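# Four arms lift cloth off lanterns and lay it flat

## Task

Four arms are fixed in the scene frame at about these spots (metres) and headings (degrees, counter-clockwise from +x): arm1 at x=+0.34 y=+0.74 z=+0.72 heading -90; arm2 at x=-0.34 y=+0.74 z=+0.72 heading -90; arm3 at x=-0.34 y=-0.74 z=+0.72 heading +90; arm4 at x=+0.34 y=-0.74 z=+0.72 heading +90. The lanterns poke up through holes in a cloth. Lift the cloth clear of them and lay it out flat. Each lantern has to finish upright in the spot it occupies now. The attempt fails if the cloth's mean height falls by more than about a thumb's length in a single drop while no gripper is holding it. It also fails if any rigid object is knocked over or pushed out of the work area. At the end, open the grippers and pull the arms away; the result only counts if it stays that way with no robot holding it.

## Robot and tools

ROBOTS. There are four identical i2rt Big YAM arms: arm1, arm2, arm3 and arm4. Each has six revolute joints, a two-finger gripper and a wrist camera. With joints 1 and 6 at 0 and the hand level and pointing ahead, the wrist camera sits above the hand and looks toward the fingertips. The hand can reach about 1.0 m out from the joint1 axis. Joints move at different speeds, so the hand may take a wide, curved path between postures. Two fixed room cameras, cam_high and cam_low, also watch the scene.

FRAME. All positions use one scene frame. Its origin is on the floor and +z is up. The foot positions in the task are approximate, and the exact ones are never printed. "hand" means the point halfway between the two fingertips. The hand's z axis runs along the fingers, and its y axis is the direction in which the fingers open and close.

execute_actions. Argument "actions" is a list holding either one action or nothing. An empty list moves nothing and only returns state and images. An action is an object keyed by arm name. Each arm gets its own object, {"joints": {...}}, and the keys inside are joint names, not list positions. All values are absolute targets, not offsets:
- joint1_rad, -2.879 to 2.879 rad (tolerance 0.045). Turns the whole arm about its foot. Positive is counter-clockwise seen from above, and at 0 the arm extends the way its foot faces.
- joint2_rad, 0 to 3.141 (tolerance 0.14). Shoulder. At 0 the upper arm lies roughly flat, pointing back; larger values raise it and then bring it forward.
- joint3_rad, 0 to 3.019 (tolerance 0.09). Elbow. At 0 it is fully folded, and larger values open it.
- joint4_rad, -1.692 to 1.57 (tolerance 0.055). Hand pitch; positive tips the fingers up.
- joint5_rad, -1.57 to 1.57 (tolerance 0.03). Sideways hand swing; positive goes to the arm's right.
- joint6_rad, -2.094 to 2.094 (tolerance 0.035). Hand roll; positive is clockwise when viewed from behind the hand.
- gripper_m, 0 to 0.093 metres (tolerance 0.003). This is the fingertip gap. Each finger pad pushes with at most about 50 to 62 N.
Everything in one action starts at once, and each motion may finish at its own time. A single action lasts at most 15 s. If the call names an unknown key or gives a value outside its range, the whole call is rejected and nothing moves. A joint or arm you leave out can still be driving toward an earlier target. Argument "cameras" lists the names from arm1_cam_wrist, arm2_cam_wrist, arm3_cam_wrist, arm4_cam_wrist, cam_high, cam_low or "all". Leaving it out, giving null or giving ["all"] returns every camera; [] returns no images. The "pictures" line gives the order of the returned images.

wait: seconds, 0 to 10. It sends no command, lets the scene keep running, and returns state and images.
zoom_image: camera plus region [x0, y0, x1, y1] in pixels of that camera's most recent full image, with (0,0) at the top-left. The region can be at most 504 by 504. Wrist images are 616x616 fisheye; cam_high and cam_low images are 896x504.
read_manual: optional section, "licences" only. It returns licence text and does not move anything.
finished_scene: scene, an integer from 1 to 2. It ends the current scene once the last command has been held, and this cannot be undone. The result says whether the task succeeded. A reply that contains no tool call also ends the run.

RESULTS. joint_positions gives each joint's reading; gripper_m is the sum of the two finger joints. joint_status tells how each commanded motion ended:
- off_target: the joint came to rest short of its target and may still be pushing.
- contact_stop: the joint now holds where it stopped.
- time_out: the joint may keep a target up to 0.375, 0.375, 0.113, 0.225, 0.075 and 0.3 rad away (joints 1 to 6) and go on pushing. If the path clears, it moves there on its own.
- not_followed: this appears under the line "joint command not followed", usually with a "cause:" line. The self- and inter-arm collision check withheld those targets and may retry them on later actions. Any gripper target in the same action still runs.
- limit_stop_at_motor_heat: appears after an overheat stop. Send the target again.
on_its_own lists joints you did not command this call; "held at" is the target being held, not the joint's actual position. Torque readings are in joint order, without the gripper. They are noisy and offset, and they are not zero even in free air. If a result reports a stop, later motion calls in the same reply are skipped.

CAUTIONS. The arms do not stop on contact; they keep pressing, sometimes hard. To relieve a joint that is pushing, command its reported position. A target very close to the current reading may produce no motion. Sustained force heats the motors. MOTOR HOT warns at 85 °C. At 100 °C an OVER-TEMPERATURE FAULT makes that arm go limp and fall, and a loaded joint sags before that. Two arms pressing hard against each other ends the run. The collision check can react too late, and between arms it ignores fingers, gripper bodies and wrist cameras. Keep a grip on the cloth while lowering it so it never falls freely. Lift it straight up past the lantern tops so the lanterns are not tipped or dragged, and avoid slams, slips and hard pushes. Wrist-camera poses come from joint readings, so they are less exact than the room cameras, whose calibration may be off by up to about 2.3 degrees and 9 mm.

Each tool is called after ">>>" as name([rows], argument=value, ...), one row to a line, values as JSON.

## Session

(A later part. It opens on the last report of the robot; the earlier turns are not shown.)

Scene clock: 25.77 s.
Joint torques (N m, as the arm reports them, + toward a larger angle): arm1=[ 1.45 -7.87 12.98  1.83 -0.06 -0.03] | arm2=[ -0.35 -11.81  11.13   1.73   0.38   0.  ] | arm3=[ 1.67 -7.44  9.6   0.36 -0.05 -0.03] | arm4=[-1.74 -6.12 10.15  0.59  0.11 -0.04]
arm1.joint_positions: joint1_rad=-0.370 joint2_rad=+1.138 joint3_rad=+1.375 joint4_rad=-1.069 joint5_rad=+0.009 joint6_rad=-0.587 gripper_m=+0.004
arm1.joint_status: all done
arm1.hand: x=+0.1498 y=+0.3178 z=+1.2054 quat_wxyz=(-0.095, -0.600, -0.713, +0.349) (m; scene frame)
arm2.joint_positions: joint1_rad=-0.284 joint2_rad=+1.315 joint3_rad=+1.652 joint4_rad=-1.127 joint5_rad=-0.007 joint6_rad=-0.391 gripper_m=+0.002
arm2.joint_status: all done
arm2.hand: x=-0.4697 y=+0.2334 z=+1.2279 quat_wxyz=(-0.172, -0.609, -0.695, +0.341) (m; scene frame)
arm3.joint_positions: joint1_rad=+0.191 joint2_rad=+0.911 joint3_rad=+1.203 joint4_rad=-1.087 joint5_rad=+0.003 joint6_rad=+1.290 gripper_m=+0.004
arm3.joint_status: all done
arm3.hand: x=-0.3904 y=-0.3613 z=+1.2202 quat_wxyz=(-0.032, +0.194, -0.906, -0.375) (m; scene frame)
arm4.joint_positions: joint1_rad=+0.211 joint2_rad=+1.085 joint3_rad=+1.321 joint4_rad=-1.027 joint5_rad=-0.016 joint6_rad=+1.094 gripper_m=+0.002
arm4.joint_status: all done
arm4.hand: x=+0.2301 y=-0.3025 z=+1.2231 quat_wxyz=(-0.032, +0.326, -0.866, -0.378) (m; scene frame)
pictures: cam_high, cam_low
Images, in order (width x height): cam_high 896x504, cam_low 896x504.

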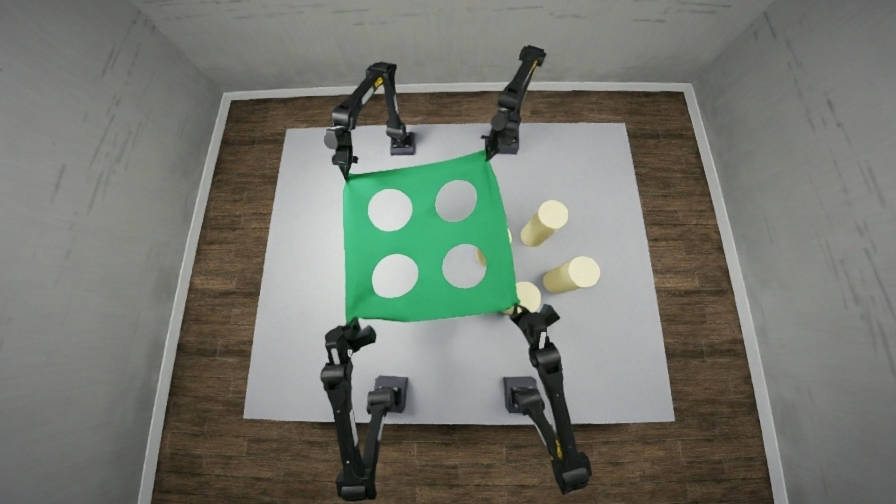

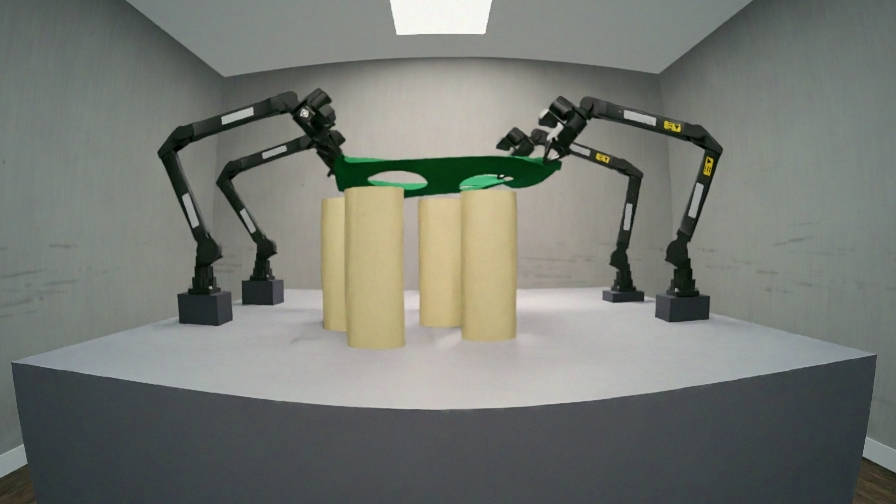

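>>> execute_actions([
  {"arm1":{"joints":{"joint1_rad":-0.705,"joint2_rad":1.41,"joint3_rad":1.68,"joint4_rad":-1.03,"joint6_rad":-0.85}},"arm2":{"joints":{"joint1_rad":-0.735,"joint2_rad":1.395,"joint3_rad":1.75,"joint4_rad":-1.12,"joint6_rad":-0.7}},"arm3":{"joints":{"joint1_rad":0.75,"joint2_rad":1.35,"joint3_rad":1.57,"joint4_rad":-0.97,"joint6_rad":1.9}},"arm4":{"joints":{"joint1_rad":0.73,"joint2_rad":1.4,"joint3_rad":1.63,"joint4_rad":-0.98,"joint6_rad":1.7}}},
], cameras=["cam_high"])

>>> execute_actions([
  {"arm1":{"joints":{"joint2_rad":1.585,"joint3_rad":1.305,"joint4_rad":-0.79}},"arm2":{"joints":{"joint2_rad":1.525,"joint3_rad":1.325,"joint4_rad":-0.87}},"arm3":{"joints":{"joint2_rad":1.555,"joint3_rad":1.215,"joint4_rad":-0.73,"joint6_rad":2.05}},"arm4":{"joints":{"joint2_rad":1.6,"joint3_rad":1.285,"joint4_rad":-0.75,"joint6_rad":1.85}}},
], cameras=["cam_high"])

>>> execute_actions([
  {"arm1":{"joints":{"joint2_rad":1.99,"joint3_rad":1.265,"joint4_rad":-0.59}},"arm2":{"joints":{"joint2_rad":1.885,"joint3_rad":1.24,"joint4_rad":-0.665}},"arm3":{"joints":{"joint2_rad":1.985,"joint3_rad":1.2,"joint4_rad":-0.53}},"arm4":{"joints":{"joint2_rad":2.02,"joint3_rad":1.27,"joint4_rad":-0.555}}},
])

Scene clock: 27.97 s.
Joint torques (N m, as the arm reports them, + toward a larger angle): arm1=[  0.26 -13.64  12.76   1.36   0.14  -0.01] | arm2=[ -0.28 -13.76  15.91   1.89   0.51   0.  ] | arm3=[  2.26 -15.92  13.74   1.73  -0.44  -0.07] | arm4=[ -1.32 -13.43  13.9    1.15  -0.24  -0.06]
arm1.joint_positions: joint1_rad=-0.702 joint2_rad=+1.435 joint3_rad=+1.634 joint4_rad=-1.026 joint5_rad=+0.003 joint6_rad=-0.839 gripper_m=+0.004
arm1.joint_status: all done
arm1.hand: x=-0.0560 y=+0.3151 z=+1.2054 quat_wxyz=(+0.007, -0.627, -0.689, +0.365) (m; scene frame)
arm2.joint_positions: joint1_rad=-0.723 joint2_rad=+1.407 joint3_rad=+1.695 joint4_rad=-1.127 joint5_rad=-0.012 joint6_rad=-0.690 gripper_m=+0.002
arm2.joint_status: all done
arm2.hand: x=-0.6929 y=+0.3138 z=+1.2030 quat_wxyz=(-0.038, -0.662, -0.658, +0.357) (m; scene frame)
arm3.joint_positions: joint1_rad=+0.730 joint2_rad=+1.372 joint3_rad=+1.508 joint4_rad=-0.985 joint5_rad=+0.016 joint6_rad=+1.896 gripper_m=+0.004
arm3.joint_status: all done
arm3.hand: x=-0.6840 y=-0.3057 z=+1.1943 quat_wxyz=(+0.159, +0.163, -0.922, -0.312) (m; scene frame)
arm4.joint_positions: joint1_rad=+0.727 joint2_rad=+1.430 joint3_rad=+1.574 joint4_rad=-0.988 joint5_rad=-0.009 joint6_rad=+1.695 gripper_m=+0.002
arm4.joint_status: all done
arm4.hand: x=-0.0578 y=-0.3192 z=+1.2005 quat_wxyz=(+0.161, +0.290, -0.888, -0.319) (m; scene frame)
pictures: cam_high
Images, in order (width x height): cam_high 896x504.

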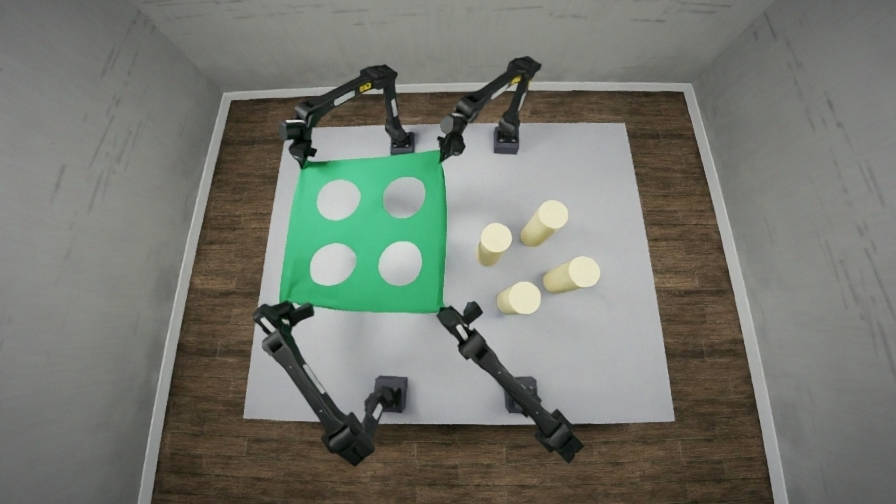

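Scene clock: 29.40 s.
Joint torques (N m, as the arm reports them, + toward a larger angle): arm1=[  0.7  -13.48   9.15   1.01   0.11   0.03] | arm2=[ -0.68 -14.35  12.53   1.37   0.6   -0.01] | arm3=[  2.55 -18.43   9.98   0.74  -0.52  -0.02] | arm4=[ -1.01 -13.87  10.66   0.73  -0.29  -0.05]
arm1.joint_positions: joint1_rad=-0.704 joint2_rad=+1.580 joint3_rad=+1.301 joint4_rad=-0.783 joint5_rad=+0.004 joint6_rad=-0.840 gripper_m=+0.004
arm1.joint_status: all done
arm1.hand: x=-0.0594 y=+0.3156 z=+0.9846 quat_wxyz=(+0.007, -0.652, -0.715, +0.253) (m; scene frame)
arm2.joint_positions: joint1_rad=-0.721 joint2_rad=+1.526 joint3_rad=+1.303 joint4_rad=-0.873 joint5_rad=-0.015 joint6_rad=-0.690 gripper_m=+0.002
arm2.joint_status: all done
arm2.hand: x=-0.6921 y=+0.3124 z=+0.9711 quat_wxyz=(-0.029, -0.689, -0.685, +0.235) (m; scene frame)
arm3.joint_positions: joint1_rad=+0.730 joint2_rad=+1.580 joint3_rad=+1.191 joint4_rad=-0.734 joint5_rad=+0.018 joint6_rad=+2.043 gripper_m=+0.004
arm3.joint_status: all done
arm3.hand: x=-0.6805 y=-0.3069 z=+0.9540 quat_wxyz=(+0.109, +0.099, -0.971, -0.190) (m; scene frame)
arm4.joint_positions: joint1_rad=+0.725 joint2_rad=+1.610 joint3_rad=+1.261 joint4_rad=-0.755 joint5_rad=-0.007 joint6_rad=+1.847 gripper_m=+0.002
arm4.joint_status: all done
arm4.hand: x=-0.0572 y=-0.3216 z=+0.9710 quat_wxyz=(+0.123, +0.230, -0.945, -0.199) (m; scene frame)
pictures: cam_high
Images, in order (width x height): cam_high 896x504.

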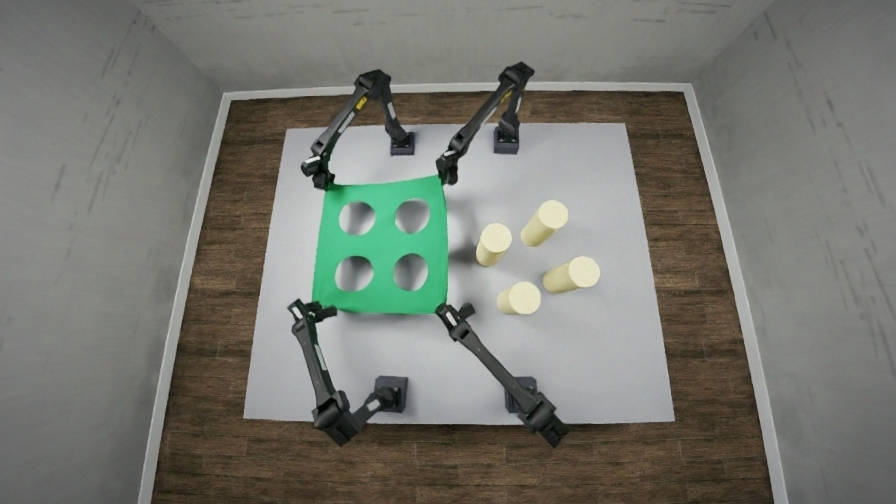

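Scene clock: 30.80 s.
Joint torques (N m, as the arm reports them, + toward a larger angle): arm1=[  0.84 -15.43   6.58   0.67   0.17   0.  ] | arm2=[ -0.55 -18.06   9.6    0.8    0.39  -0.02] | arm3=[  2.14 -20.66   6.76   0.13  -0.32   0.  ] | arm4=[ -1.04 -17.67   7.39   0.5   -0.25  -0.03]
arm1.joint_positions: joint1_rad=-0.703 joint2_rad=+1.974 joint3_rad=+1.268 joint4_rad=-0.586 joint5_rad=+0.003 joint6_rad=-0.841 gripper_m=+0.004
arm1.joint_status: all done
arm1.hand: x=-0.0676 y=+0.3073 z=+0.7644 quat_wxyz=(+0.005, -0.666, -0.732, +0.140) (m; scene frame)
arm2.joint_positions: joint1_rad=-0.721 joint2_rad=+1.881 joint3_rad=+1.228 joint4_rad=-0.664 joint5_rad=-0.009 joint6_rad=-0.690 gripper_m=+0.002
arm2.joint_status: all done
arm2.hand: x=-0.6994 y=+0.3052 z=+0.7630 quat_wxyz=(-0.016, -0.704, -0.698, +0.127) (m; scene frame)
arm3.joint_positions: joint1_rad=+0.733 joint2_rad=+1.992 joint3_rad=+1.191 joint4_rad=-0.529 joint5_rad=+0.013 joint6_rad=+2.043 gripper_m=+0.004
arm3.joint_status: all done
arm3.hand: x=-0.6872 y=-0.3010 z=+0.7473 quat_wxyz=(+0.056, +0.103, -0.988, -0.103) (m; scene frame)
arm4.joint_positions: joint1_rad=+0.724 joint2_rad=+2.033 joint3_rad=+1.260 joint4_rad=-0.562 joint5_rad=-0.008 joint6_rad=+1.847 gripper_m=+0.002
arm4.joint_status: all done
arm4.hand: x=-0.0651 y=-0.3167 z=+0.7484 quat_wxyz=(+0.067, +0.235, -0.965, -0.099) (m; scene frame)
pictures: arm1_cam_wrist, arm2_cam_wrist, arm3_cam_wrist, arm4_cam_wrist, cam_high, cam_low
camera_calibration (this result's frames):
arm1_cam_wrist: T_world_to_cam=[[-0.974457, -0.0746184, 0.211815, -0.20854], [0.0226355, 0.905748, 0.423212, -0.599159], [-0.223431, 0.417197, -0.880923, 0.654708], [0, 0, 0, 1]] pos_world=[-0.0433689, 0.253984, 0.874491]
arm2_cam_wrist: T_world_to_cam=[[-0.989302, 0.0347988, 0.141669, -0.811583], [0.0901961, 0.909173, 0.406533, -0.521221], [-0.114655, 0.414962, -0.902586, 0.608721], [0, 0, 0, 1]] pos_world=[-0.686096, 0.249526, 0.876292]
arm3_cam_wrist: T_world_to_cam=[[0.191501, -0.958325, -0.211993, -0.000477167], [-0.7078, -0.284474, 0.646601, -1.04997], [-0.67996, 0.0262242, -0.73278, 0.211247], [0, 0, 0, 1]] pos_world=[-0.599436, -0.304685, 0.833605]
arm4_cam_wrist: T_world_to_cam=[[0.436086, -0.86977, -0.230931, -0.0706773], [-0.609179, -0.474198, 0.635639, -0.658048], [-0.662367, -0.136515, -0.736637, 0.587895], [0, 0, 0, 1]] pos_world=[0.0193545, -0.293261, 0.835024]
Images, in order (width x height): arm1_cam_wrist 616x616, arm2_cam_wrist 616x616, arm3_cam_wrist 616x616, arm4_cam_wrist 616x616, cam_high 896x504, cam_low 896x504.

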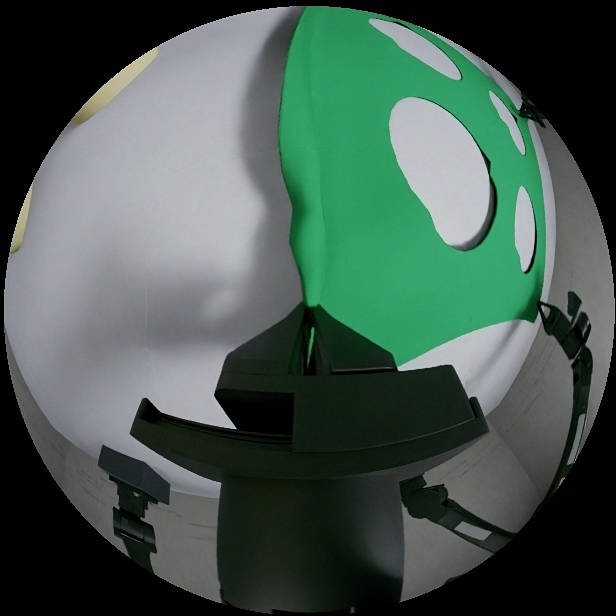

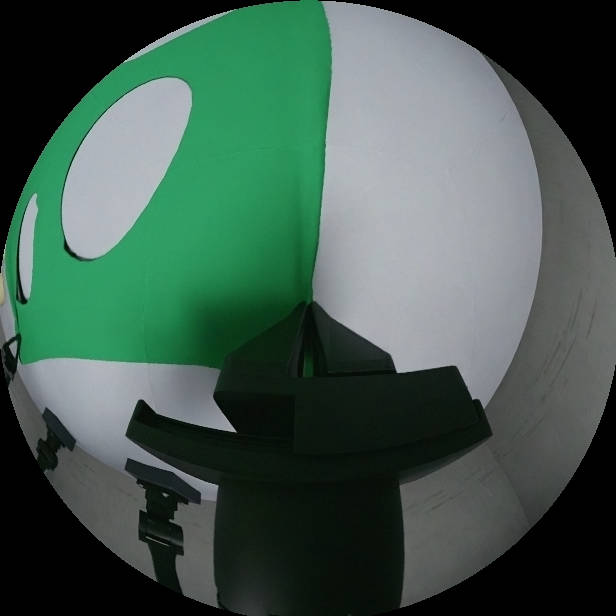

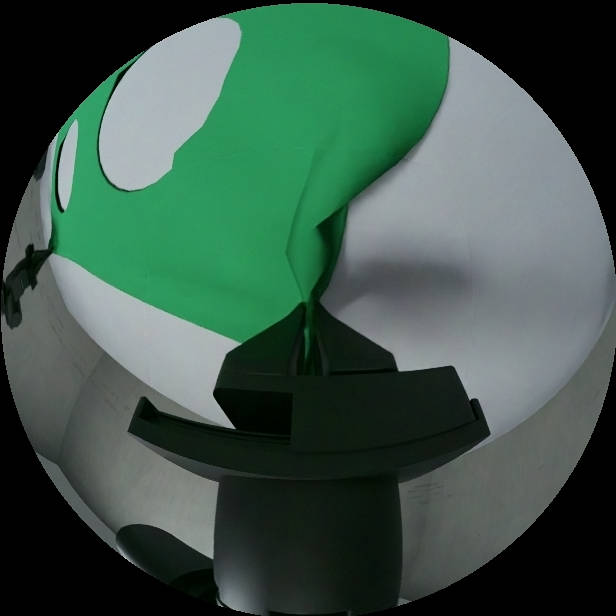

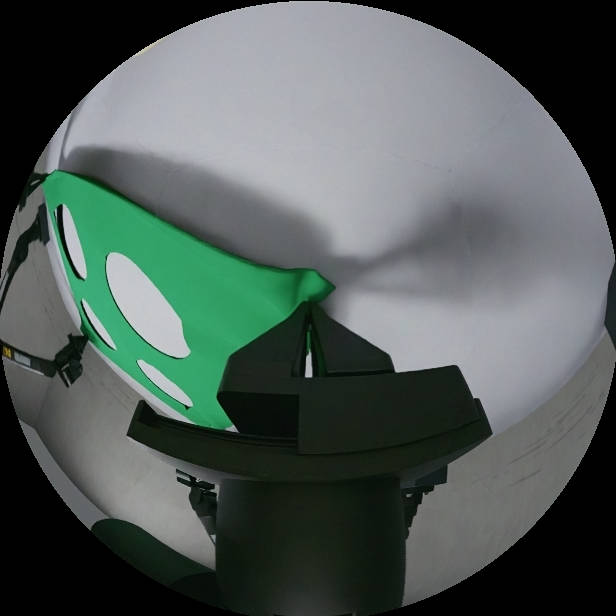

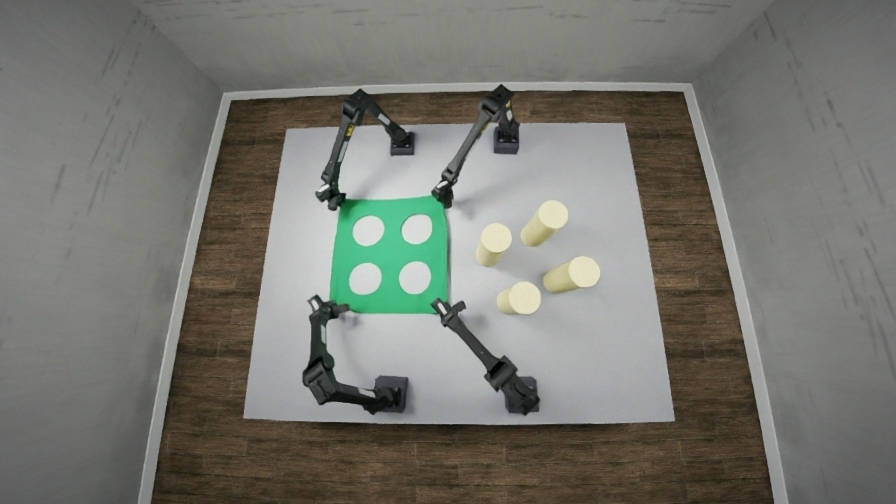

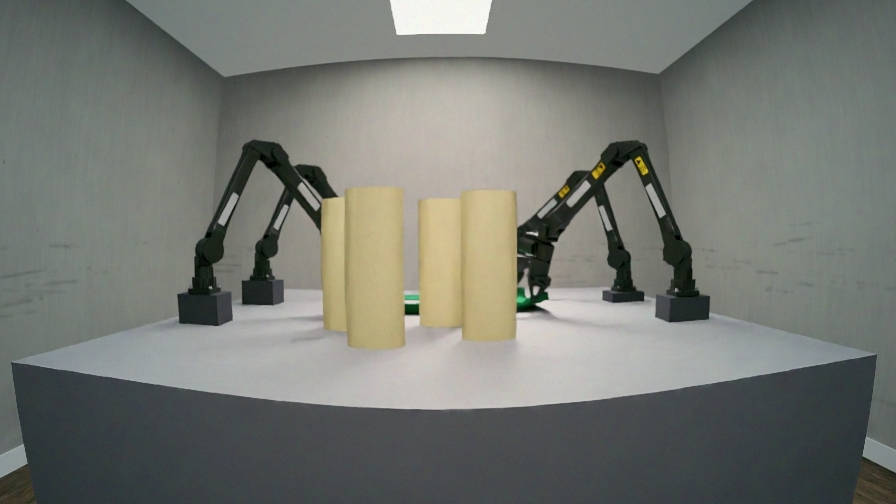

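Release with hands ~1–2 cm up so the folds fall open.

>>> execute_actions([
  {"arm1":{"joints":{"joint2_rad":2.02}},"arm3":{"joints":{"joint2_rad":1.94,"joint1_rad":0.775}}},
], cameras=[])

>>> execute_actions([
  {"arm1":{"joints":{"gripper_m":0.09}},"arm2":{"joints":{"gripper_m":0.09}},"arm3":{"joints":{"gripper_m":0.09}},"arm4":{"joints":{"gripper_m":0.09}}},
], cameras=[])

>>> execute_actions([
  {"arm1":{"joints":{"joint2_rad":1.6}},"arm2":{"joints":{"joint2_rad":1.5}},"arm3":{"joints":{"joint2_rad":1.6}},"arm4":{"joints":{"joint2_rad":1.6}}},
])

Scene clock: 31.70 s.
Joint torques (N m, as the arm reports them, + toward a larger angle): arm1=[  0.45 -14.86   6.41   0.59   0.17   0.01] | arm2=[ -0.43 -17.42   9.57   0.8    0.39  -0.02] | arm3=[  3.35 -21.22   6.91   0.09  -0.33   0.  ] | arm4=[ -1.01 -17.52   7.44   0.48  -0.25  -0.03]
arm1.joint_positions: joint1_rad=-0.703 joint2_rad=+1.994 joint3_rad=+1.268 joint4_rad=-0.586 joint5_rad=+0.003 joint6_rad=-0.841 gripper_m=+0.004
arm1.joint_status: all done
arm1.hand: x=-0.0654 y=+0.3098 z=+0.7529 quat_wxyz=(+0.005, -0.667, -0.733, +0.130) (m; scene frame)
arm2.joint_positions: joint1_rad=-0.721 joint2_rad=+1.881 joint3_rad=+1.228 joint4_rad=-0.664 joint5_rad=-0.009 joint6_rad=-0.690 gripper_m=+0.002
arm2.joint_status: not commanded
arm2.hand: x=-0.6994 y=+0.3052 z=+0.7630 quat_wxyz=(-0.016, -0.704, -0.698, +0.127) (m; scene frame)
arm3.joint_positions: joint1_rad=+0.746 joint2_rad=+1.961 joint3_rad=+1.191 joint4_rad=-0.529 joint5_rad=+0.013 joint6_rad=+2.043 gripper_m=+0.004
arm3.joint_status: all done
arm3.hand: x=-0.6969 y=-0.3012 z=+0.7642 quat_wxyz=(+0.065, +0.109, -0.985, -0.115) (m; scene frame)
arm4.joint_positions: joint1_rad=+0.724 joint2_rad=+2.033 joint3_rad=+1.260 joint4_rad=-0.562 joint5_rad=-0.008 joint6_rad=+1.847 gripper_m=+0.002
arm4.joint_status: not commanded
arm4.hand: x=-0.0651 y=-0.3167 z=+0.7484 quat_wxyz=(+0.067, +0.235, -0.965, -0.099) (m; scene frame)
pictures: none
No camera images: the call's "cameras" was empty. Leave "cameras" out to get every camera's image.

Scene clock: 32.40 s.
Joint torques (N m, as the arm reports them, + toward a larger angle): arm1=[  0.71 -15.21   6.28   0.59   0.15   0.  ] | arm2=[ -0.21 -17.45   9.56   0.79   0.14  -0.01] | arm3=[  0.98 -21.42   6.95   0.2   -0.01   0.  ] | arm4=[ -1.05 -17.39   7.42   0.48  -0.19  -0.03]
arm1.joint_positions: joint1_rad=-0.703 joint2_rad=+1.996 joint3_rad=+1.268 joint4_rad=-0.586 joint5_rad=+0.003 joint6_rad=-0.841 gripper_m=+0.090
arm1.joint_status: all done
arm1.hand: x=-0.0652 y=+0.3101 z=+0.7518 quat_wxyz=(+0.005, -0.667, -0.733, +0.129) (m; scene frame)
arm2.joint_positions: joint1_rad=-0.724 joint2_rad=+1.881 joint3_rad=+1.228 joint4_rad=-0.664 joint5_rad=-0.001 joint6_rad=-0.691 gripper_m=+0.090
arm2.joint_status: all done
arm2.hand: x=-0.7017 y=+0.3072 z=+0.7630 quat_wxyz=(-0.012, -0.705, -0.697, +0.127) (m; scene frame)
arm3.joint_positions: joint1_rad=+0.772 joint2_rad=+1.961 joint3_rad=+1.191 joint4_rad=-0.529 joint5_rad=+0.003 joint6_rad=+2.043 gripper_m=+0.090
arm3.joint_status: all done
arm3.hand: x=-0.7093 y=-0.3117 z=+0.7641 quat_wxyz=(+0.071, +0.123, -0.984, -0.112) (m; scene frame)
arm4.joint_positions: joint1_rad=+0.725 joint2_rad=+2.033 joint3_rad=+1.260 joint4_rad=-0.562 joint5_rad=-0.010 joint6_rad=+1.847 gripper_m=+0.090
arm4.joint_status: all done
arm4.hand: x=-0.0654 y=-0.3170 z=+0.7484 quat_wxyz=(+0.068, +0.235, -0.965, -0.099) (m; scene frame)
pictures: none
No camera images: the call's "cameras" was empty. Leave "cameras" out to get every camera's image.

Scene clock: 33.90 s.
Joint torques (N m, as the arm reports them, + toward a larger angle): arm1=[  0.76 -12.67   9.13   1.13   0.17   0.03] | arm2=[ -0.15 -13.53  12.11   1.32   0.15   0.01] | arm3=[  0.85 -14.81   9.13   0.83  -0.03  -0.04] | arm4=[ -1.11 -12.95   9.83   1.05  -0.19  -0.06]
arm1.joint_positions: joint1_rad=-0.703 joint2_rad=+1.595 joint3_rad=+1.258 joint4_rad=-0.586 joint5_rad=+0.003 joint6_rad=-0.841 gripper_m=+0.090
arm1.joint_status: all done
arm1.hand: x=-0.0776 y=+0.2948 z=+0.9815 quat_wxyz=(+0.007, -0.638, -0.701, +0.320) (m; scene frame)
arm2.joint_positions: joint1_rad=-0.724 joint2_rad=+1.500 joint3_rad=+1.228 joint4_rad=-0.664 joint5_rad=-0.001 joint6_rad=-0.691 gripper_m=+0.090
arm2.joint_status: all done
arm2.hand: x=-0.7073 y=+0.3007 z=+0.9747 quat_wxyz=(-0.028, -0.675, -0.668, +0.312) (m; scene frame)
arm3.joint_positions: joint1_rad=+0.772 joint2_rad=+1.583 joint3_rad=+1.191 joint4_rad=-0.529 joint5_rad=+0.003 joint6_rad=+2.043 gripper_m=+0.090
arm3.joint_status: all done
arm3.hand: x=-0.7291 y=-0.2909 z=+0.9785 quat_wxyz=(+0.174, +0.118, -0.941, -0.264) (m; scene frame)
arm4.joint_positions: joint1_rad=+0.725 joint2_rad=+1.599 joint3_rad=+1.260 joint4_rad=-0.562 joint5_rad=-0.010 joint6_rad=+1.847 gripper_m=+0.090
arm4.joint_status: all done
arm4.hand: x=-0.0838 y=-0.2933 z=+1.0024 quat_wxyz=(+0.172, +0.223, -0.917, -0.283) (m; scene frame)
pictures: arm1_cam_wrist, arm2_cam_wrist, arm3_cam_wrist, arm4_cam_wrist, cam_high, cam_low
camera_calibration (this result's frames):
arm1_cam_wrist: T_world_to_cam=[[-0.889425, 0.0151548, 0.456829, -0.525606], [0.0937016, 0.984269, 0.149781, -0.428776], [-0.447373, 0.176024, -0.876854, 0.898671], [0, 0, 0, 1]] pos_world=[-0.0252686, 0.271809, 1.09234]
arm2_cam_wrist: T_world_to_cam=[[-0.924746, 0.113081, 0.363396, -1.04326], [0.159827, 0.981949, 0.101155, -0.277422], [-0.345397, 0.151624, -0.926127, 0.73978], [0, 0, 0, 1]] pos_world=[-0.66489, 0.278218, 1.09231]
arm3_cam_wrist: T_world_to_cam=[[0.129633, -0.834836, -0.535018, 0.373099], [-0.506049, -0.519713, 0.688341, -1.18844], [-0.852707, 0.181514, -0.48984, 0.0334286], [0, 0, 0, 1]] pos_world=[-0.621269, -0.312238, 1.03404]
arm4_cam_wrist: T_world_to_cam=[[0.306861, -0.73793, -0.601079, 0.415353], [-0.422854, -0.671499, 0.608509, -0.834928], [-0.852661, 0.0674413, -0.518094, 0.590663], [0, 0, 0, 1]] pos_world=[0.0231261, -0.293987, 1.06374]
Images, in order (width x height): arm1_cam_wrist 616x616, arm2_cam_wrist 616x616, arm3_cam_wrist 616x616, arm4_cam_wrist 616x616, cam_high 896x504, cam_low 896x504.

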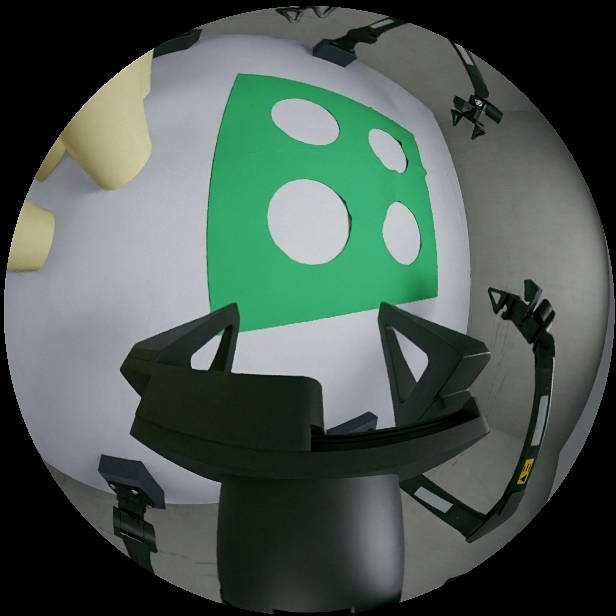

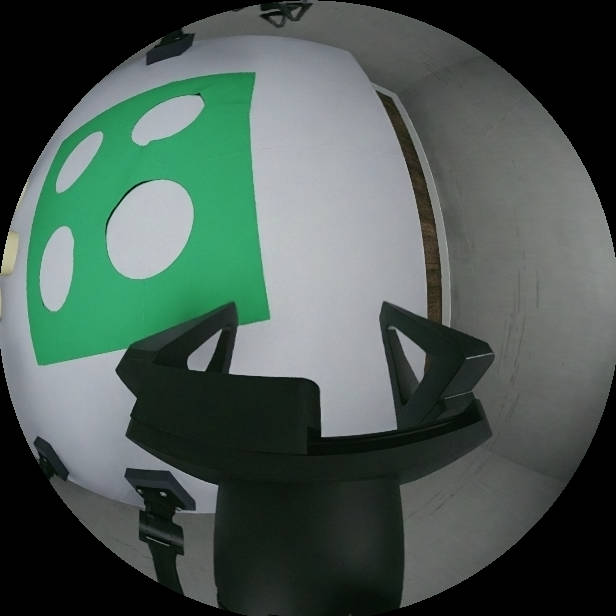

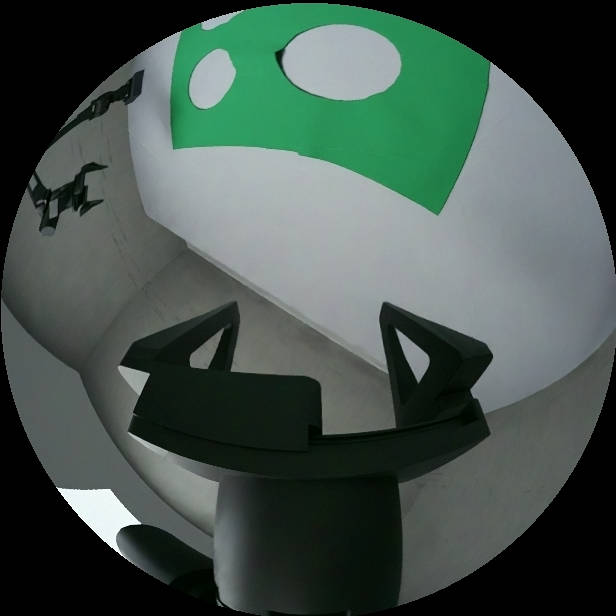

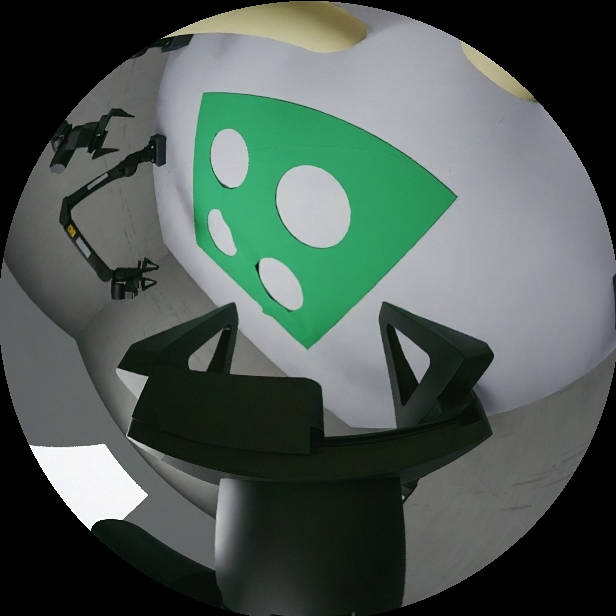

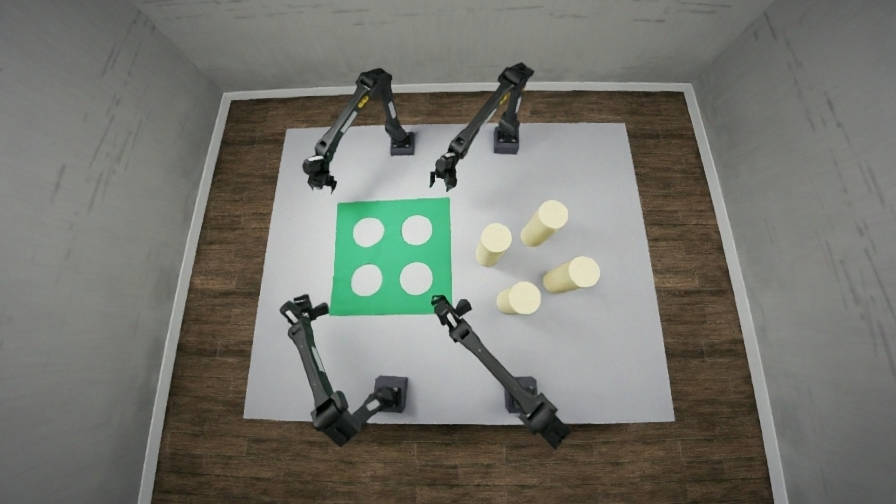

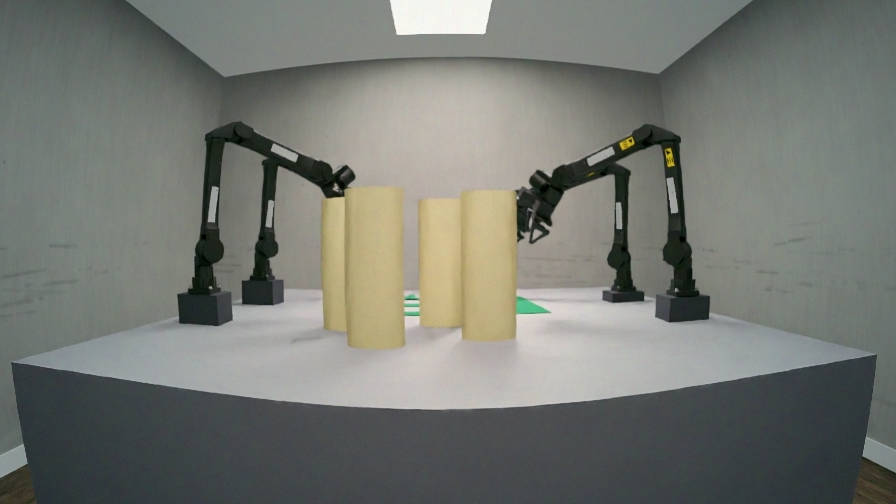

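Small wrinkle only; accept.

>>> finished_scene(scene=1)

The scene is finished: the task was done.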